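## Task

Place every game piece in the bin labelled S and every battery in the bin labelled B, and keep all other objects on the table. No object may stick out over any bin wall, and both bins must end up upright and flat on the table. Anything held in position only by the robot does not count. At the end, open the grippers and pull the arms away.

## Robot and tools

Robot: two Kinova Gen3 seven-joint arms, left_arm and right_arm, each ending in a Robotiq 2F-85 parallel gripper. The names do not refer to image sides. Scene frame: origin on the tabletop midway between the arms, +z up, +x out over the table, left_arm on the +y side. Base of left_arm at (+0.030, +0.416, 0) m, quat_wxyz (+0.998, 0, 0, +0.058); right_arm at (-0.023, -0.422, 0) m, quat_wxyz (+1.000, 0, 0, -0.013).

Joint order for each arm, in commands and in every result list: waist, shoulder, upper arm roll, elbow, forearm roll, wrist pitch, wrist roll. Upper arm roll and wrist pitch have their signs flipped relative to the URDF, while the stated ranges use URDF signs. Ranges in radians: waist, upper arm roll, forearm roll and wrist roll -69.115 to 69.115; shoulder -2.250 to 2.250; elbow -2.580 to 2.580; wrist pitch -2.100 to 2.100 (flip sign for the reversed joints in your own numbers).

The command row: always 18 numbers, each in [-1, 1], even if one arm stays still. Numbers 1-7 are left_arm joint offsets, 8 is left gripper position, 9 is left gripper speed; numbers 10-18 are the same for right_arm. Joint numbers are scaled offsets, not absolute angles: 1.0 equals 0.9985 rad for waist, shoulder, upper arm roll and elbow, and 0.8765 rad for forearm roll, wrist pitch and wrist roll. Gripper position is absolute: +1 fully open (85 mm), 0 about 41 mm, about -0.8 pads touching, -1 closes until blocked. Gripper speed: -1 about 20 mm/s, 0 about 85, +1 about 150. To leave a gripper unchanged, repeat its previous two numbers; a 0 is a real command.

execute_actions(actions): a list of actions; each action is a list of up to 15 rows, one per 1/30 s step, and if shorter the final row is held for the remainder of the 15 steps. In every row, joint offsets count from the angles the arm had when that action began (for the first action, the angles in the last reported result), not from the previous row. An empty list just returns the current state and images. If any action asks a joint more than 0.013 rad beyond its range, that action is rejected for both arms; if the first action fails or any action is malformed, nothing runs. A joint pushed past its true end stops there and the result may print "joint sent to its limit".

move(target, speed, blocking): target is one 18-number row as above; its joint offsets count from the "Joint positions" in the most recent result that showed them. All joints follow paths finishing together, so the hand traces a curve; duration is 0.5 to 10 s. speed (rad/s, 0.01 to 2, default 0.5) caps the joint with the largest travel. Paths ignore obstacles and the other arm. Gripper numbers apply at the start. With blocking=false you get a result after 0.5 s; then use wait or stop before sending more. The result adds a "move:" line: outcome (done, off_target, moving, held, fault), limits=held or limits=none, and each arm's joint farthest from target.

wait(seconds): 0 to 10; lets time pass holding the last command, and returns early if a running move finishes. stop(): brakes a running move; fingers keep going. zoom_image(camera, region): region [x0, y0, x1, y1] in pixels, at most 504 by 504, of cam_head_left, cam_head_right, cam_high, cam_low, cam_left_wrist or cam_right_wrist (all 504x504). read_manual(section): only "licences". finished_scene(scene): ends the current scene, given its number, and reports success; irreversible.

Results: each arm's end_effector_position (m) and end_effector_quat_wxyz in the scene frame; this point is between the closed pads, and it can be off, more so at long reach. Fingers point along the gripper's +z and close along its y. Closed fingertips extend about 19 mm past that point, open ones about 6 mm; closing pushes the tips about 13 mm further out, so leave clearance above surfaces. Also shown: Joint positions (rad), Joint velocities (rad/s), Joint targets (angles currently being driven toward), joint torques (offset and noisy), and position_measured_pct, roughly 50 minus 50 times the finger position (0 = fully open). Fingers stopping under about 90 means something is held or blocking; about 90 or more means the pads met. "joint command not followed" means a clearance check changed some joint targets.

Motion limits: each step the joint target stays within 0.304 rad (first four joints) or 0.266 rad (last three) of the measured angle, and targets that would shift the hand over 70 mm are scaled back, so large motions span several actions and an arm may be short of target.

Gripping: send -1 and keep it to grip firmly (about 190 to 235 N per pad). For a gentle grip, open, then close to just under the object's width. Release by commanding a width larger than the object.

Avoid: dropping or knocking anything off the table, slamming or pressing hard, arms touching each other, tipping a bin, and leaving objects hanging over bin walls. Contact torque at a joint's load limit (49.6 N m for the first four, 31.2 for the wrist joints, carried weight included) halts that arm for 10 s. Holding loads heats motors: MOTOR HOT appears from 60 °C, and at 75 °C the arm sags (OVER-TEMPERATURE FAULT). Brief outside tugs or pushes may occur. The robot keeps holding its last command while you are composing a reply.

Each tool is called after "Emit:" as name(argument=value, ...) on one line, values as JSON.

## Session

Emit:
execute_actions(actions=[])

Scene clock: 0.00 s.
left_arm: end_effector_position=(+0.2151, +0.4205, +0.3583) position_measured_pct=0.0 end_effector_quat_wxyz=(+0.498, +0.590, +0.596, -0.220) | right_arm: end_effector_position=(+0.5689, +0.0253, +0.2541) position_measured_pct=0.0 end_effector_quat_wxyz=(-0.265, +0.797, +0.360, +0.407)
Joint names: [waist, shoulder, upper arm roll, elbow, forearm roll, wrist pitch, wrist roll]
Joint positions: left_arm=[-0.506  0.194  0.846  2.187  0.542 -1.942  4.627] | right_arm=[-0.533  0.661  0.008  1.591 -1.72  -0.412  0.288]
Joint velocities: left_arm=[-0.     0.001  0.    -0.     0.    -0.    -0.002] | right_arm=[-0.     0.     0.    -0.     0.001 -0.    -0.   ]
Joint torques (N m, as the joint torque sensors report them, + toward a larger Joint positions number): no reading
Motor temperatures (°C, as the motors report them): left_arm=[26 33 29 28 31 33 34] | right_arm=[31 29 27 29 37 38 32]
Joint targets: left_arm=[-0.506 0.194 0.846 2.187 0.542 -1.942 4.627] | right_arm=[-0.533 0.661 0.008 1.591 -1.720 -0.412 0.288]

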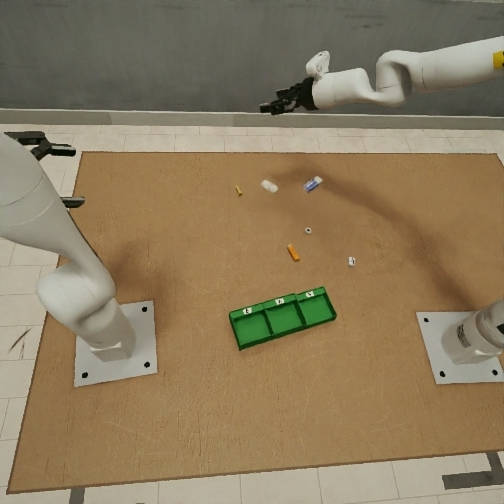

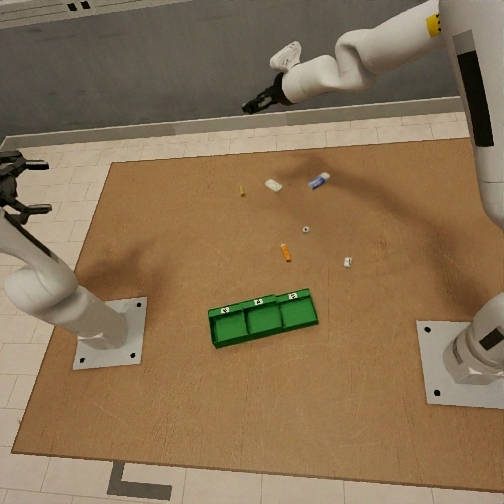

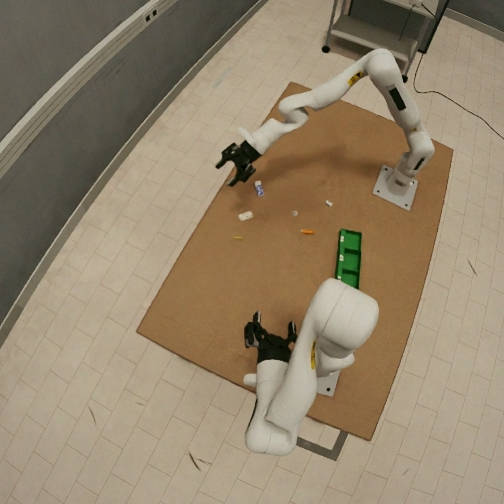

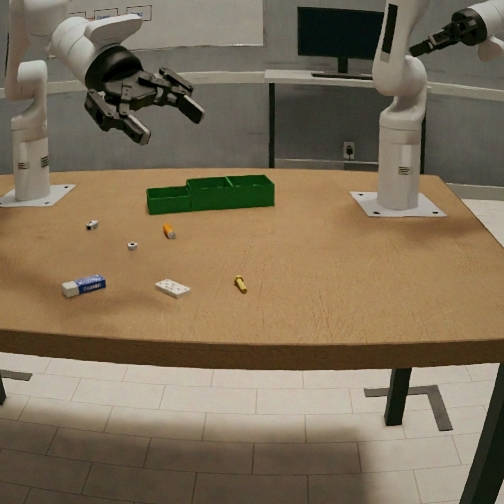

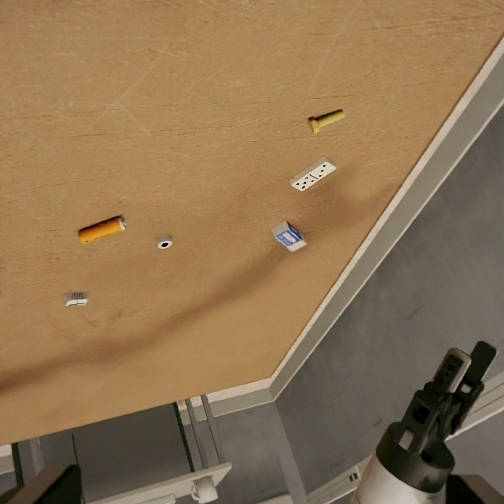

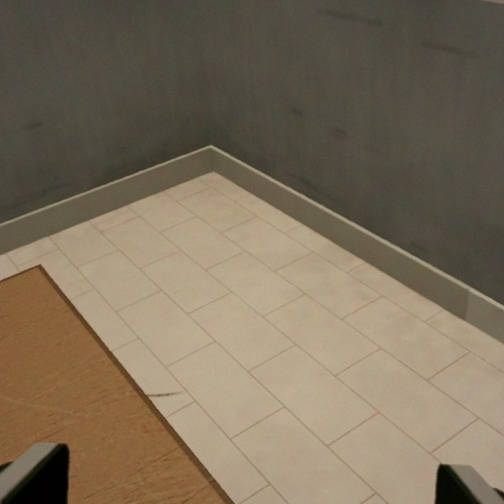

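Emit:
zoom_image(camera="cam_head_left", region=[210,160,380,360])

Region (210, 160, 380, 360) of cam_head_left's 504x504 image, scaled by 2.520, with more detail than that image has; it fills the left 428 columns of this view, and the rest is white.

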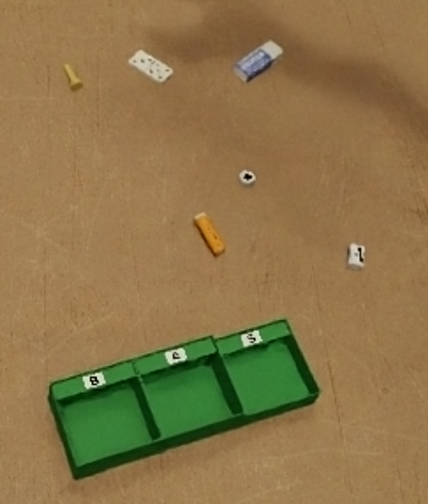

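Emit:
move(target=[0.8,0.1,-0.847,-0.5,-0.618,0.5,-0.85,1,0,1,-0.2,0,0,0,0,0,1,0], speed=1)

Emit:
move(target=[0.88,0.318,0,-0.343,0,0.364,-0.86,1,0,0.3,0,0,0,0,0,0,1,0], speed=1)

Scene clock: 22.97 s.
left_arm: end_effector_position=(+0.3264, +0.3376, +0.2689) position_measured_pct=0.0 end_effector_quat_wxyz=(+0.055, +0.863, -0.475, -0.162) | right_arm: end_effector_position=(+0.6657, -0.6733, +0.4004) position_measured_pct=0.0 end_effector_quat_wxyz=(-0.002, +0.827, -0.039, +0.561)
Joint names: [waist, shoulder, upper arm roll, elbow, forearm roll, wrist pitch, wrist roll]
Joint positions: left_arm=[ 0.293  0.294  0.     1.688  0.001 -1.503  3.882] | right_arm=[ 0.466  0.461  0.008  1.591 -1.72  -0.412  0.288]
Joint velocities: left_arm=[ 0.    -0.    -0.001  0.     0.001 -0.001  0.001] | right_arm=[ 0.004 -0.001  0.     0.002  0.001  0.001 -0.   ]
Joint torques (N m, as the joint torque sensors report them, + toward a larger Joint positions number): left_arm=[  0.11 -13.29  -0.09  -6.83  -0.17  -1.15  -0.27] | right_arm=[  0.39 -20.58   0.97  -9.68  -1.01  -1.11  -0.36]
Motor temperatures (°C, as the motors report them): left_arm=[26 33 29 28 31 33 34] | right_arm=[31 29 27 29 37 38 32]
Joint targets: left_arm=[0.293 0.294 0.000 1.688 0.001 -1.503 3.882] | right_arm=[0.466 0.461 0.008 1.591 -1.720 -0.412 0.288]
move: done; limits=none; left_arm: farthest joint: the waist, 0.000 radians from its target (0.799 radians at the start); right_arm: farthest joint: the waist, 0.000 radians from its target (0.998 radians at the start)

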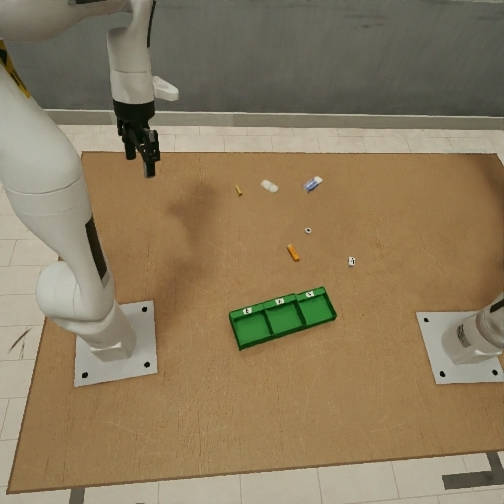

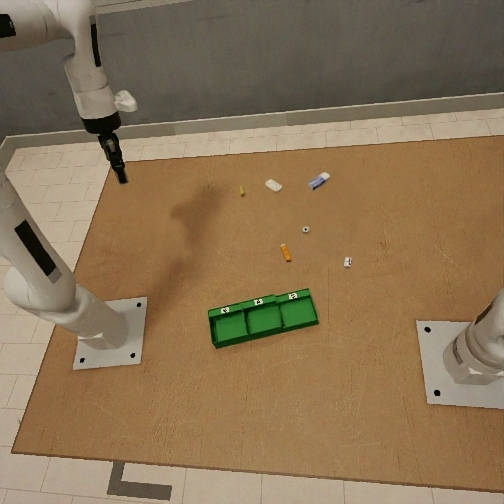

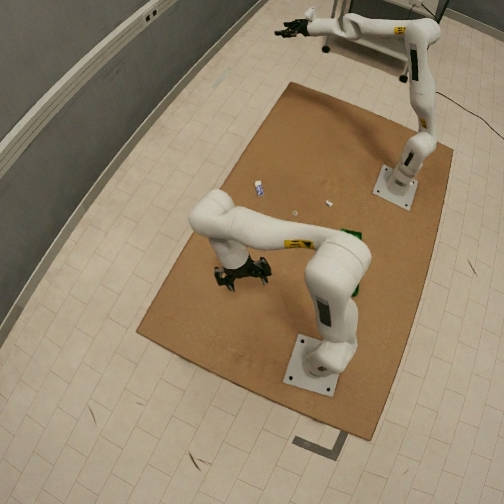

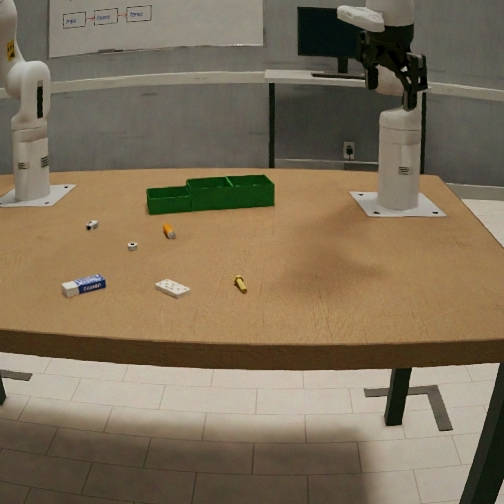

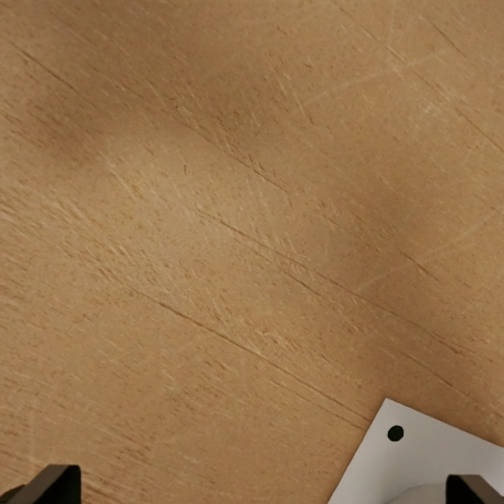

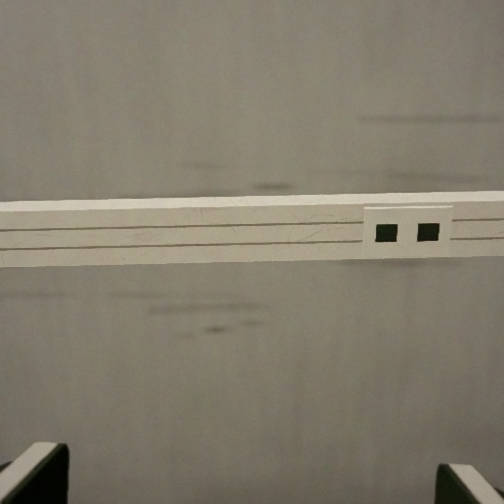

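Scene clock: 24.73 s.
left_arm: end_effector_position=(+0.2713, -0.0602, +0.1998) position_measured_pct=0.0 end_effector_quat_wxyz=(-0.000, -0.249, +0.969, -0.000) | right_arm: end_effector_position=(+0.5607, -0.8655, +0.4004) position_measured_pct=0.0 end_effector_quat_wxyz=(+0.081, +0.812, -0.162, +0.555)
Joint names: [waist, shoulder, upper arm roll, elbow, forearm roll, wrist pitch, wrist roll]
Joint positions: left_arm=[ 1.171  0.611  0.     1.345  0.001 -1.184  3.128] | right_arm=[ 0.765  0.461  0.008  1.591 -1.72  -0.412  0.288]
Joint velocities: left_arm=[ 0.002  0.     0.002 -0.    -0.    -0.    -0.001] | right_arm=[-0.001  0.002 -0.    -0.    -0.001  0.001  0.   ]
Joint torques (N m, as the joint torque sensors report them, + toward a larger Joint positions number): left_arm=[ -0.06 -20.09  -0.26  -7.69  -0.06  -0.2   -0.32] | right_arm=[  0.17 -20.55   0.87  -9.84  -1.    -1.    -0.44]
Motor temperatures (°C, as the motors report them): left_arm=[26 33 29 28 31 33 34] | right_arm=[31 29 27 29 37 38 32]
Joint targets: left_arm=[1.171 0.612 0.000 1.345 0.001 -1.184 3.128] | right_arm=[0.765 0.461 0.008 1.591 -1.720 -0.412 0.288]
move: done; limits=none; left_arm: farthest joint: the waist, 0.001 radians from its target (0.879 radians at the start); right_arm: farthest joint: the waist, 0.000 radians from its target (0.300 radians at the start)

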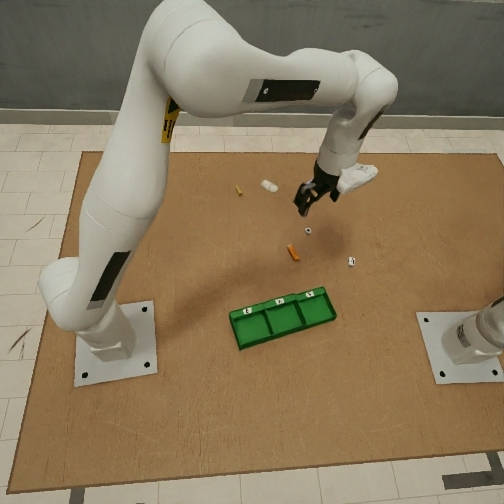

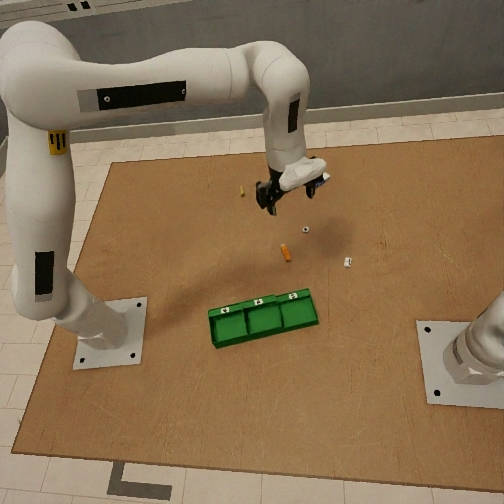

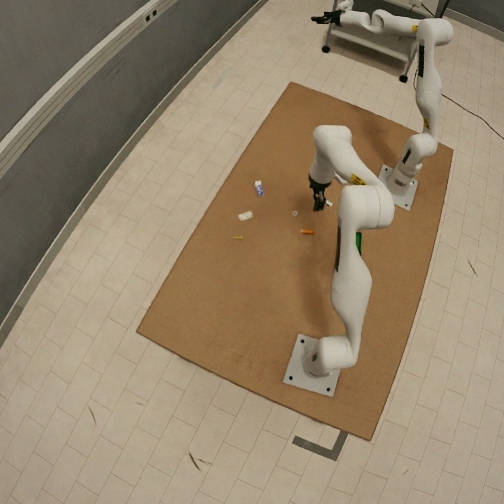

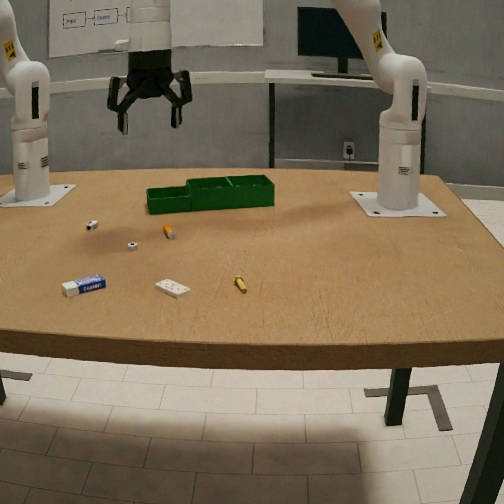

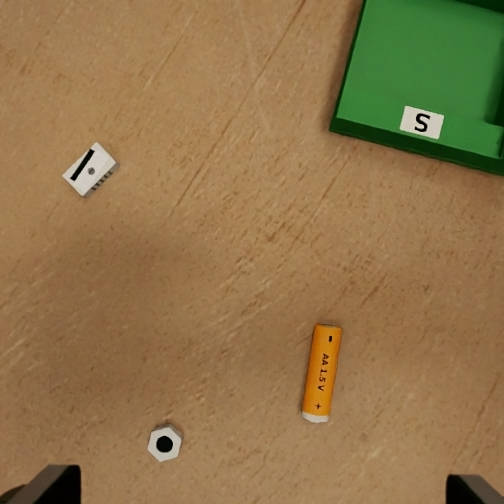

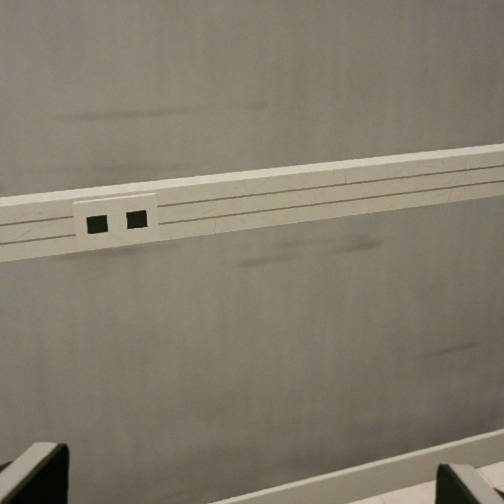

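Emit:
move(target=[-0.003,0.2,0,0.292,0,0.559,-0.146,0.3,0,0,0,0,0,0,0,0,1,0], speed=0.6)

Scene clock: 34.53 s.
left_arm: end_effector_position=(+0.2594, -0.0359, +0.0217) position_measured_pct=34.9 end_effector_quat_wxyz=(-0.000, -0.188, +0.982, +0.000) | right_arm: end_effector_position=(+0.5607, -0.8655, +0.4004) position_measured_pct=0.0 end_effector_quat_wxyz=(+0.081, +0.812, -0.162, +0.555)
Joint names: [waist, shoulder, upper arm roll, elbow, forearm roll, wrist pitch, wrist roll]
Joint positions: left_arm=[ 1.168  0.811  0.     1.637  0.001 -0.694  3.   ] | right_arm=[ 0.765  0.461  0.008  1.591 -1.72  -0.412  0.288]
Joint velocities: left_arm=[ 0.001  0.001  0.001  0.001  0.     0.001 -0.001] | right_arm=[-0.     0.    -0.    -0.002  0.     0.    -0.   ]
Joint torques (N m, as the joint torque sensors report them, + toward a larger Joint positions number): left_arm=[  0.2  -20.49  -0.5   -5.12  -0.18  -0.2   -0.22] | right_arm=[  0.07 -20.42   0.78  -9.86  -1.07  -1.01  -0.32]
Motor temperatures (°C, as the motors report them): left_arm=[26 33 29 28 31 33 34] | right_arm=[31 29 27 29 37 38 32]
Joint targets: left_arm=[1.168 0.811 0.000 1.637 0.001 -0.694 3.000] | right_arm=[0.765 0.461 0.008 1.591 -1.720 -0.412 0.288]
move: done; limits=none; left_arm: farthest joint: the waist, 0.000 radians from its target (0.003 radians at the start); right_arm: farthest joint: the waist, 0.000 radians from its target (0.000 radians at the start)

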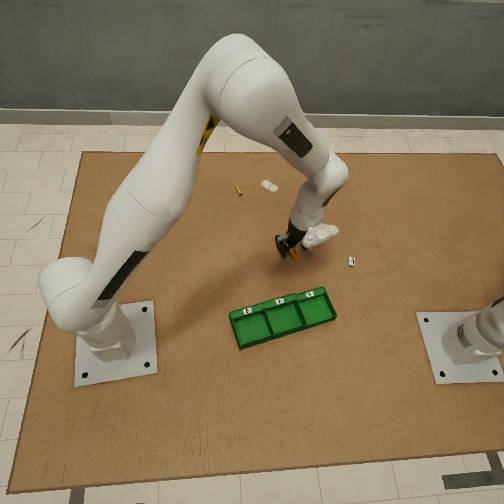

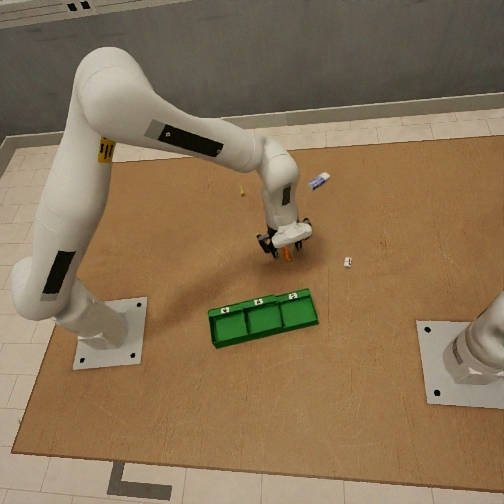

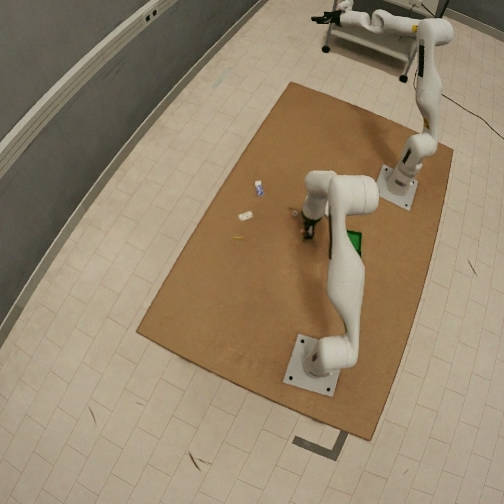

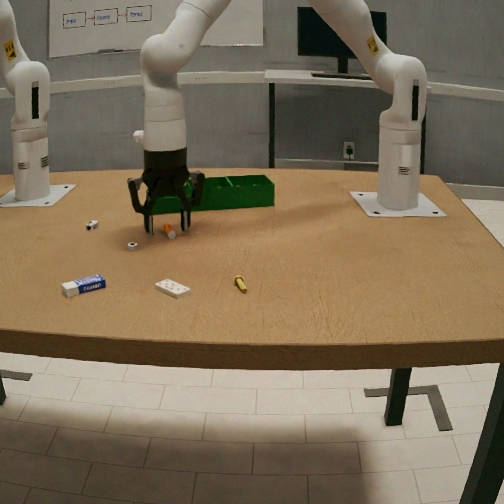

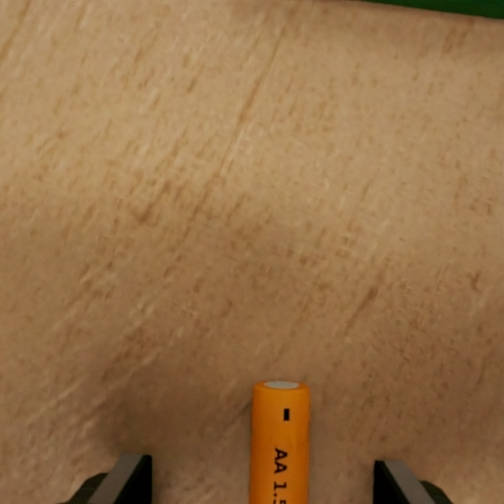

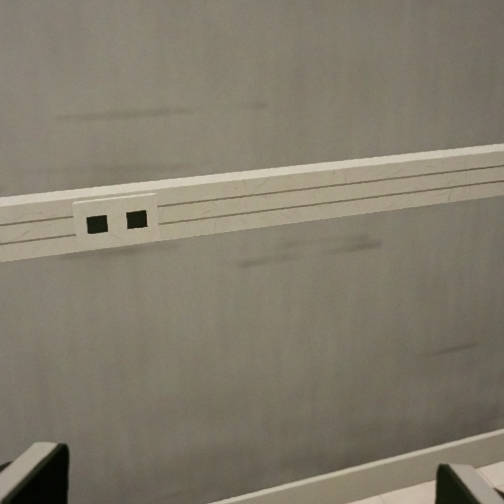

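Emit:
move(target=[0,0,0,0,0,0,0,-1,0.5,0,0,0,0,0,0,0,1,0])

Emit:
move(target=[0,-0.2,0,-0.07,0,-0.31,0,-1,0.5,0,0,0,0,0,0,0,1,0], speed=0.6)

Emit:
move(target=[0.399,-0.313,0,0.556,0,0.278,0.335,-1,0.5,0,0,0,0,0,0,0,1,0], speed=0.9)

Scene clock: 47.37 s.
left_arm: end_effector_position=(+0.2595, -0.0361, +0.0220) position_measured_pct=81.0 end_effector_quat_wxyz=(-0.000, -0.188, +0.982, -0.000) | right_arm: end_effector_position=(+0.5607, -0.8655, +0.4004) position_measured_pct=0.0 end_effector_quat_wxyz=(+0.081, +0.812, -0.162, +0.555)
Joint names: [waist, shoulder, upper arm roll, elbow, forearm roll, wrist pitch, wrist roll]
Joint positions: left_arm=[ 1.168  0.81   0.     1.636  0.001 -0.694  3.   ] | right_arm=[ 0.765  0.461  0.008  1.591 -1.72  -0.412  0.288]
Joint velocities: left_arm=[-0.001 -0.002  0.     0.     0.    -0.     0.   ] | right_arm=[-0.    -0.    -0.    -0.001 -0.     0.     0.   ]
Joint torques (N m, as the joint torque sensors report them, + toward a larger Joint positions number): left_arm=[  0.06 -19.99  -0.38  -4.99  -0.13  -0.19  -0.24] | right_arm=[  0.06 -20.57   0.68  -9.91  -0.98  -1.05  -0.36]
Motor temperatures (°C, as the motors report them): left_arm=[26 34 29 28 31 33 34] | right_arm=[31 29 27 29 37 38 32]
Joint targets: left_arm=[1.168 0.811 0.000 1.637 0.001 -0.694 3.000] | right_arm=[0.765 0.461 0.008 1.591 -1.720 -0.412 0.288]
move: done; limits=none; left_arm: farthest joint: the shoulder, 0.001 radians from its target (0.000 radians at the start); right_arm: farthest joint: the waist, 0.000 radians from its target (0.000 radians at the start)

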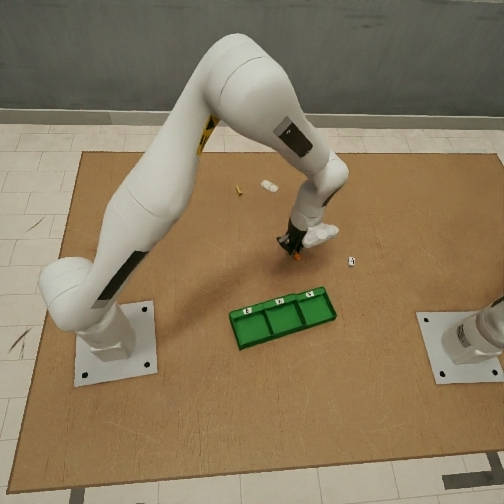

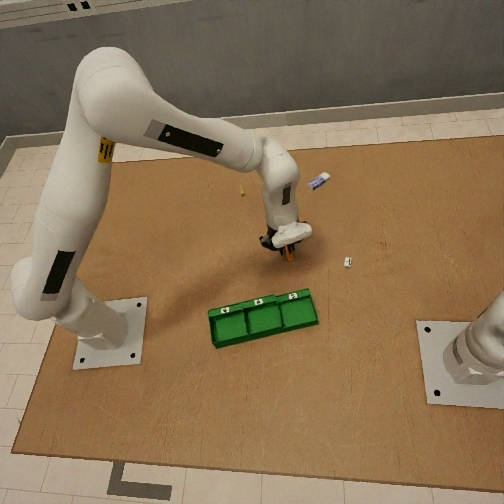

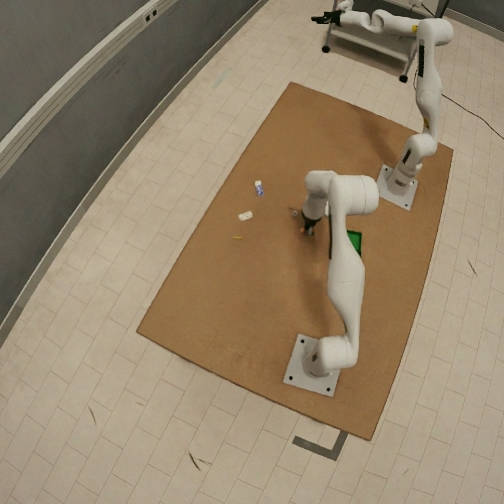

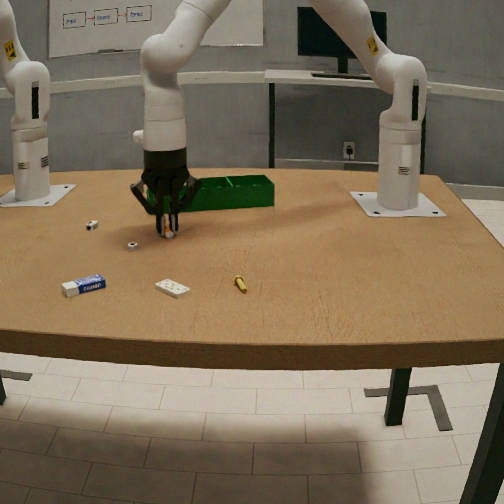

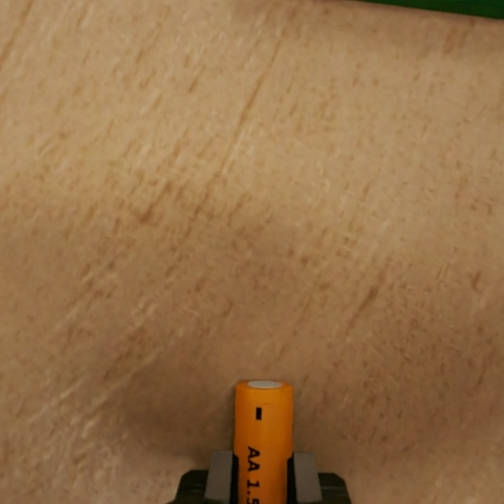

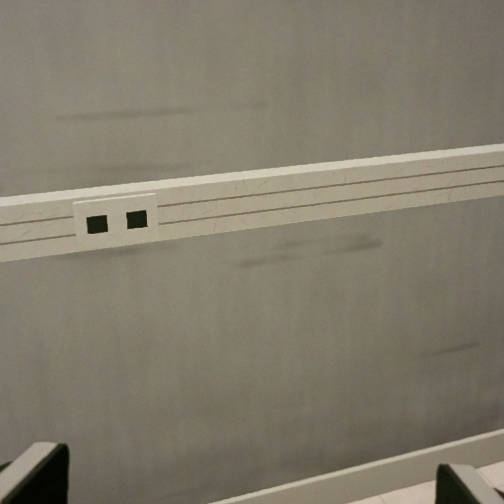

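Scene clock: 48.40 s.
left_arm: end_effector_position=(+0.2559, -0.0299, +0.1389) position_measured_pct=81.0 end_effector_quat_wxyz=(-0.001, -0.188, +0.982, +0.001) | right_arm: end_effector_position=(+0.5607, -0.8655, +0.4004) position_measured_pct=0.0 end_effector_quat_wxyz=(+0.081, +0.812, -0.162, +0.555)
Joint names: [waist, shoulder, upper arm roll, elbow, forearm roll, wrist pitch, wrist roll]
Joint positions: left_arm=[ 1.168  0.611  0.     1.566  0.001 -0.966  3.   ] | right_arm=[ 0.765  0.461  0.008  1.591 -1.72  -0.412  0.288]
Joint velocities: left_arm=[ 0.    -0.003 -0.001 -0.     0.    -0.001 -0.001] | right_arm=[-0.001 -0.    -0.    -0.     0.     0.     0.   ]
Joint torques (N m, as the joint torque sensors report them, + toward a larger Joint positions number): left_arm=[  0.04 -19.14  -0.19  -6.81  -0.2   -0.25  -0.22] | right_arm=[  0.15 -20.64   0.67  -9.75  -0.98  -1.09  -0.3 ]
Motor temperatures (°C, as the motors report them): left_arm=[26 34 29 28 31 33 34] | right_arm=[31 29 27 29 37 38 32]
Joint targets: left_arm=[1.168 0.611 0.000 1.567 0.001 -0.966 3.000] | right_arm=[0.765 0.461 0.008 1.591 -1.720 -0.412 0.288]
move: done; limits=none; left_arm: farthest joint: the shoulder, 0.001 radians from its target (0.200 radians at the start); right_arm: farthest joint: the waist, 0.000 radians from its target (0.000 radians at the start)

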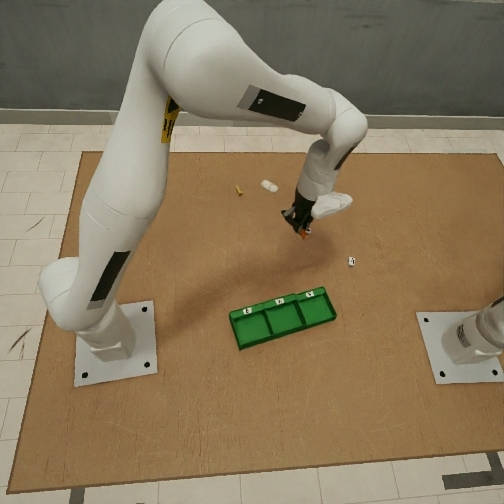

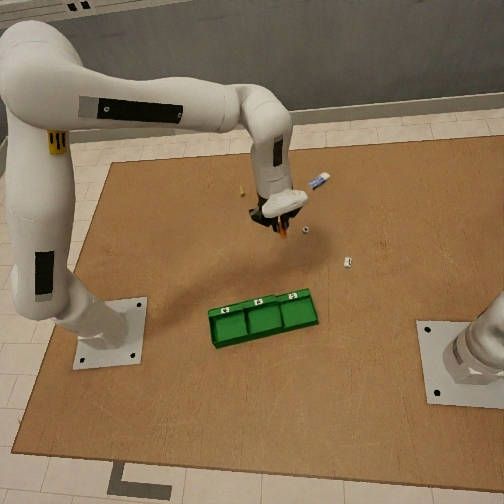

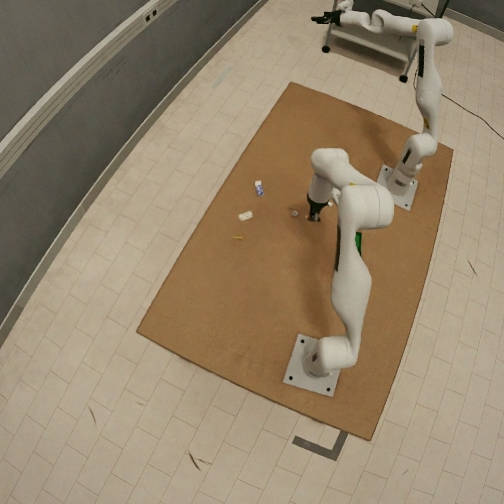

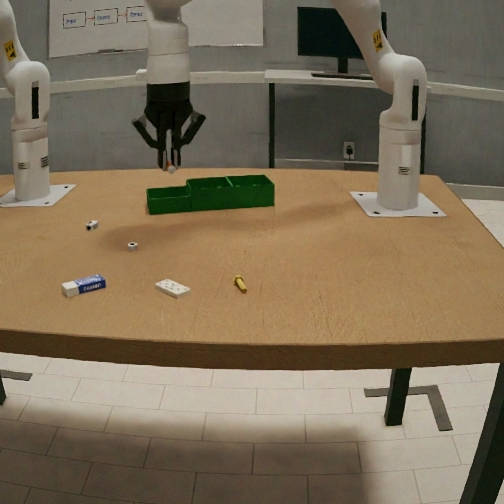

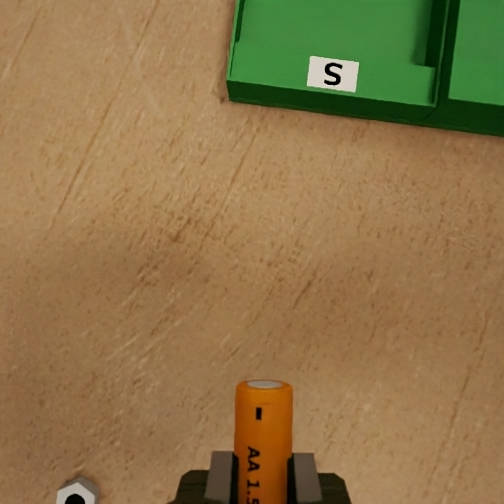

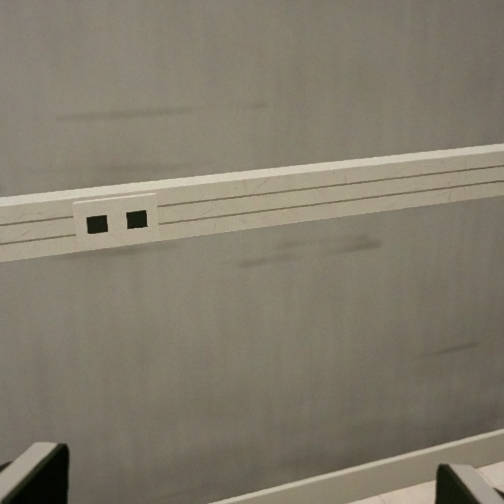

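Scene clock: 49.73 s.
left_arm: end_effector_position=(+0.0452, +0.0843, +0.1396) position_measured_pct=81.0 end_effector_quat_wxyz=(-0.000, -0.136, +0.991, +0.001) | right_arm: end_effector_position=(+0.5607, -0.8655, +0.4004) position_measured_pct=0.0 end_effector_quat_wxyz=(+0.081, +0.812, -0.162, +0.555)
Joint names: [waist, shoulder, upper arm roll, elbow, forearm roll, wrist pitch, wrist roll]
Joint positions: left_arm=[ 1.566  0.299  0.     2.122  0.001 -0.722  3.294] | right_arm=[ 0.765  0.461  0.008  1.591 -1.72  -0.412  0.288]
Joint velocities: left_arm=[ 0.003 -0.002  0.     0.     0.001 -0.     0.002] | right_arm=[ 0.001  0.    -0.    -0.     0.001  0.    -0.   ]
Joint torques (N m, as the joint torque sensors report them, + toward a larger Joint positions number): left_arm=[  0.4  -12.07  -0.15  -5.52  -0.07  -0.21  -0.25] | right_arm=[  0.14 -20.57   0.68  -9.85  -1.01  -0.99  -0.37]
Motor temperatures (°C, as the motors report them): left_arm=[26 34 29 28 31 33 34] | right_arm=[31 29 27 29 37 38 32]
Joint targets: left_arm=[1.567 0.298 0.000 2.122 0.001 -0.722 3.294] | right_arm=[0.765 0.461 0.008 1.591 -1.720 -0.412 0.288]
move: done; limits=none; left_arm: farthest joint: the waist, 0.000 radians from its target (0.398 radians at the start); right_arm: farthest joint: the waist, 0.000 radians from its target (0.000 radians at the start)

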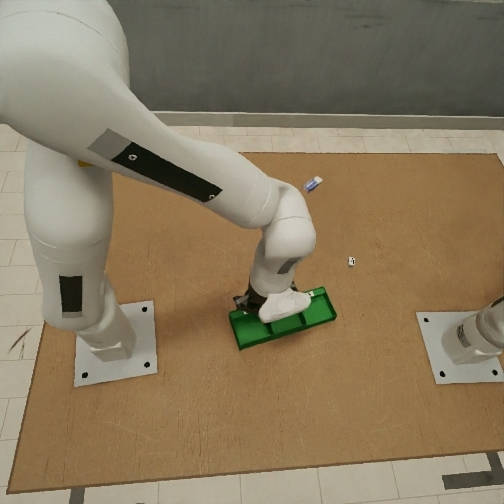

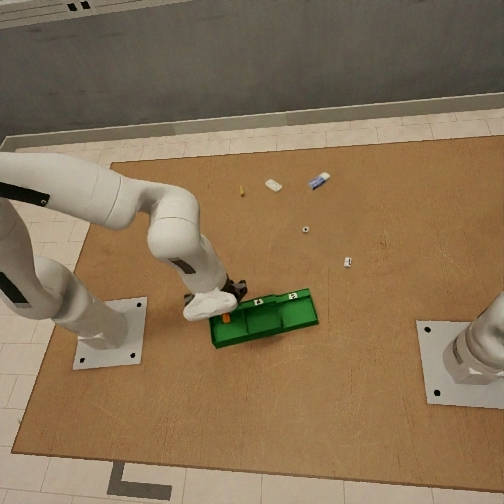

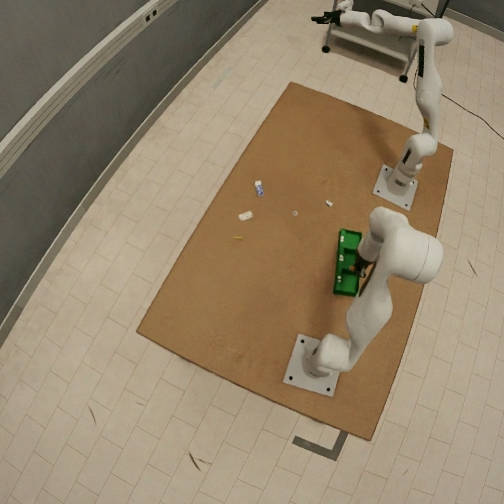

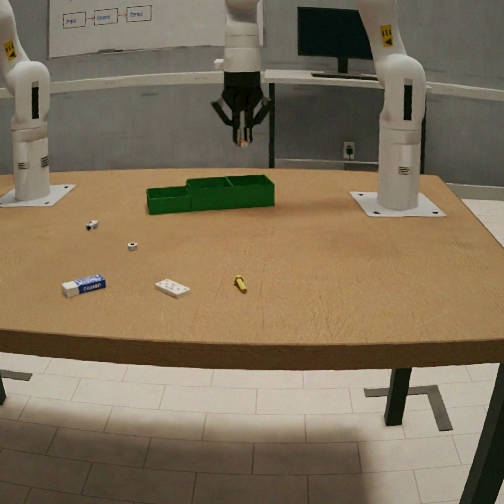

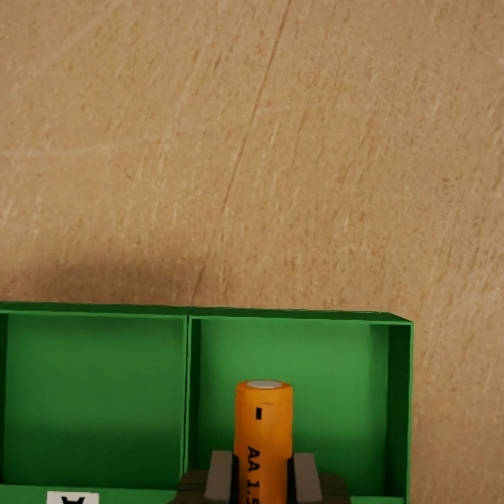

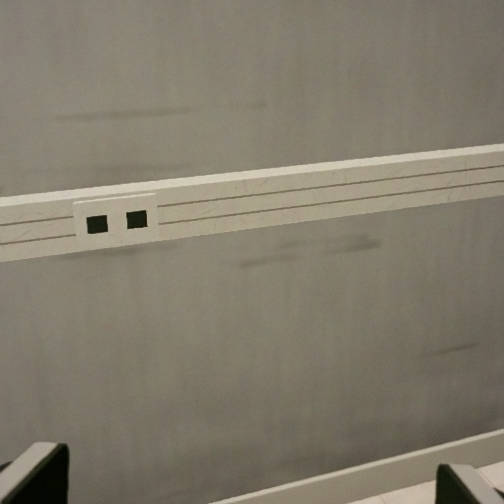

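Emit:
move(target=[0.015,0.254,0,0.142,0,0.453,0.017,-1,0.5,0,0,0,0,0,0,0,1,0], speed=0.3)

Scene clock: 59.90 s.
left_arm: end_effector_position=(+0.0393, +0.0935, +0.0340) position_measured_pct=81.0 end_effector_quat_wxyz=(-0.000, -0.136, +0.991, -0.000) | right_arm: end_effector_position=(+0.5607, -0.8655, +0.4004) position_measured_pct=0.0 end_effector_quat_wxyz=(+0.081, +0.812, -0.162, +0.555)
Joint names: [waist, shoulder, upper arm roll, elbow, forearm roll, wrist pitch, wrist roll]
Joint positions: left_arm=[ 1.581  0.552  0.     2.263  0.001 -0.325  3.309] | right_arm=[ 0.765  0.461  0.008  1.591 -1.72  -0.412  0.288]
Joint velocities: left_arm=[ 0.     0.003  0.001 -0.001 -0.001  0.001  0.   ] | right_arm=[ 0.    -0.002 -0.     0.001 -0.    -0.001 -0.   ]
Joint torques (N m, as the joint torque sensors report them, + toward a larger Joint positions number): left_arm=[  0.12 -13.57  -0.3   -2.49  -0.14  -0.25  -0.19] | right_arm=[  0.08 -20.54   0.84  -9.76  -1.    -1.08  -0.39]
Motor temperatures (°C, as the motors report them): left_arm=[26 34 29 28 31 33 34] | right_arm=[31 29 27 29 37 38 32]
Joint targets: left_arm=[1.581 0.552 0.000 2.263 0.001 -0.325 3.309] | right_arm=[0.765 0.461 0.008 1.591 -1.720 -0.412 0.288]
move: done; limits=none; left_arm: farthest joint: the shoulder, 0.001 radians from its target (0.254 radians at the start); right_arm: farthest joint: the waist, 0.000 radians from its target (0.000 radians at the start)

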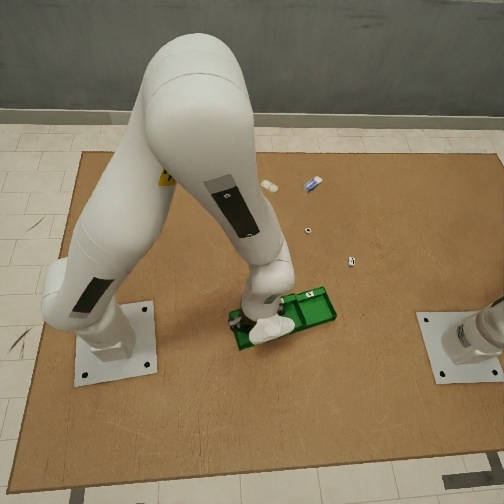

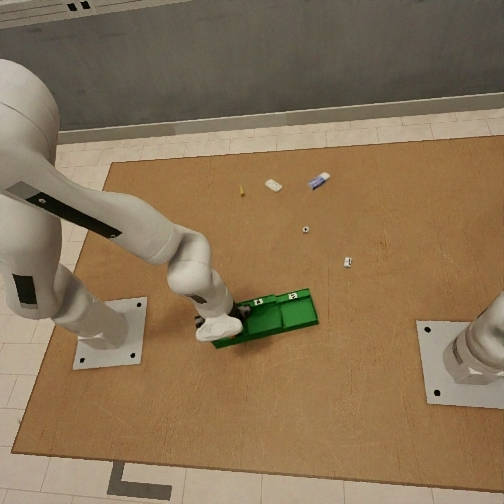

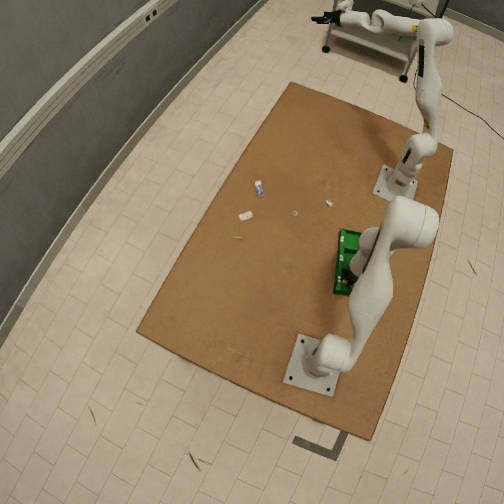

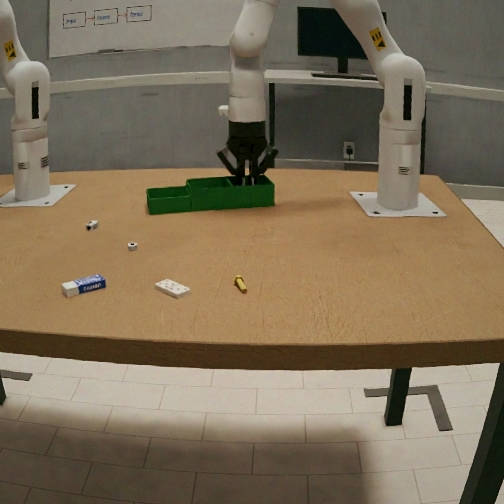

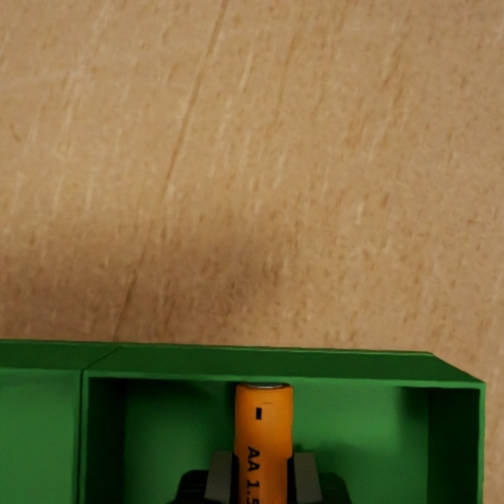

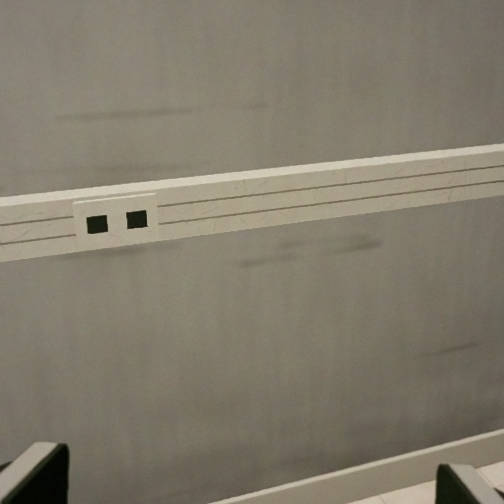

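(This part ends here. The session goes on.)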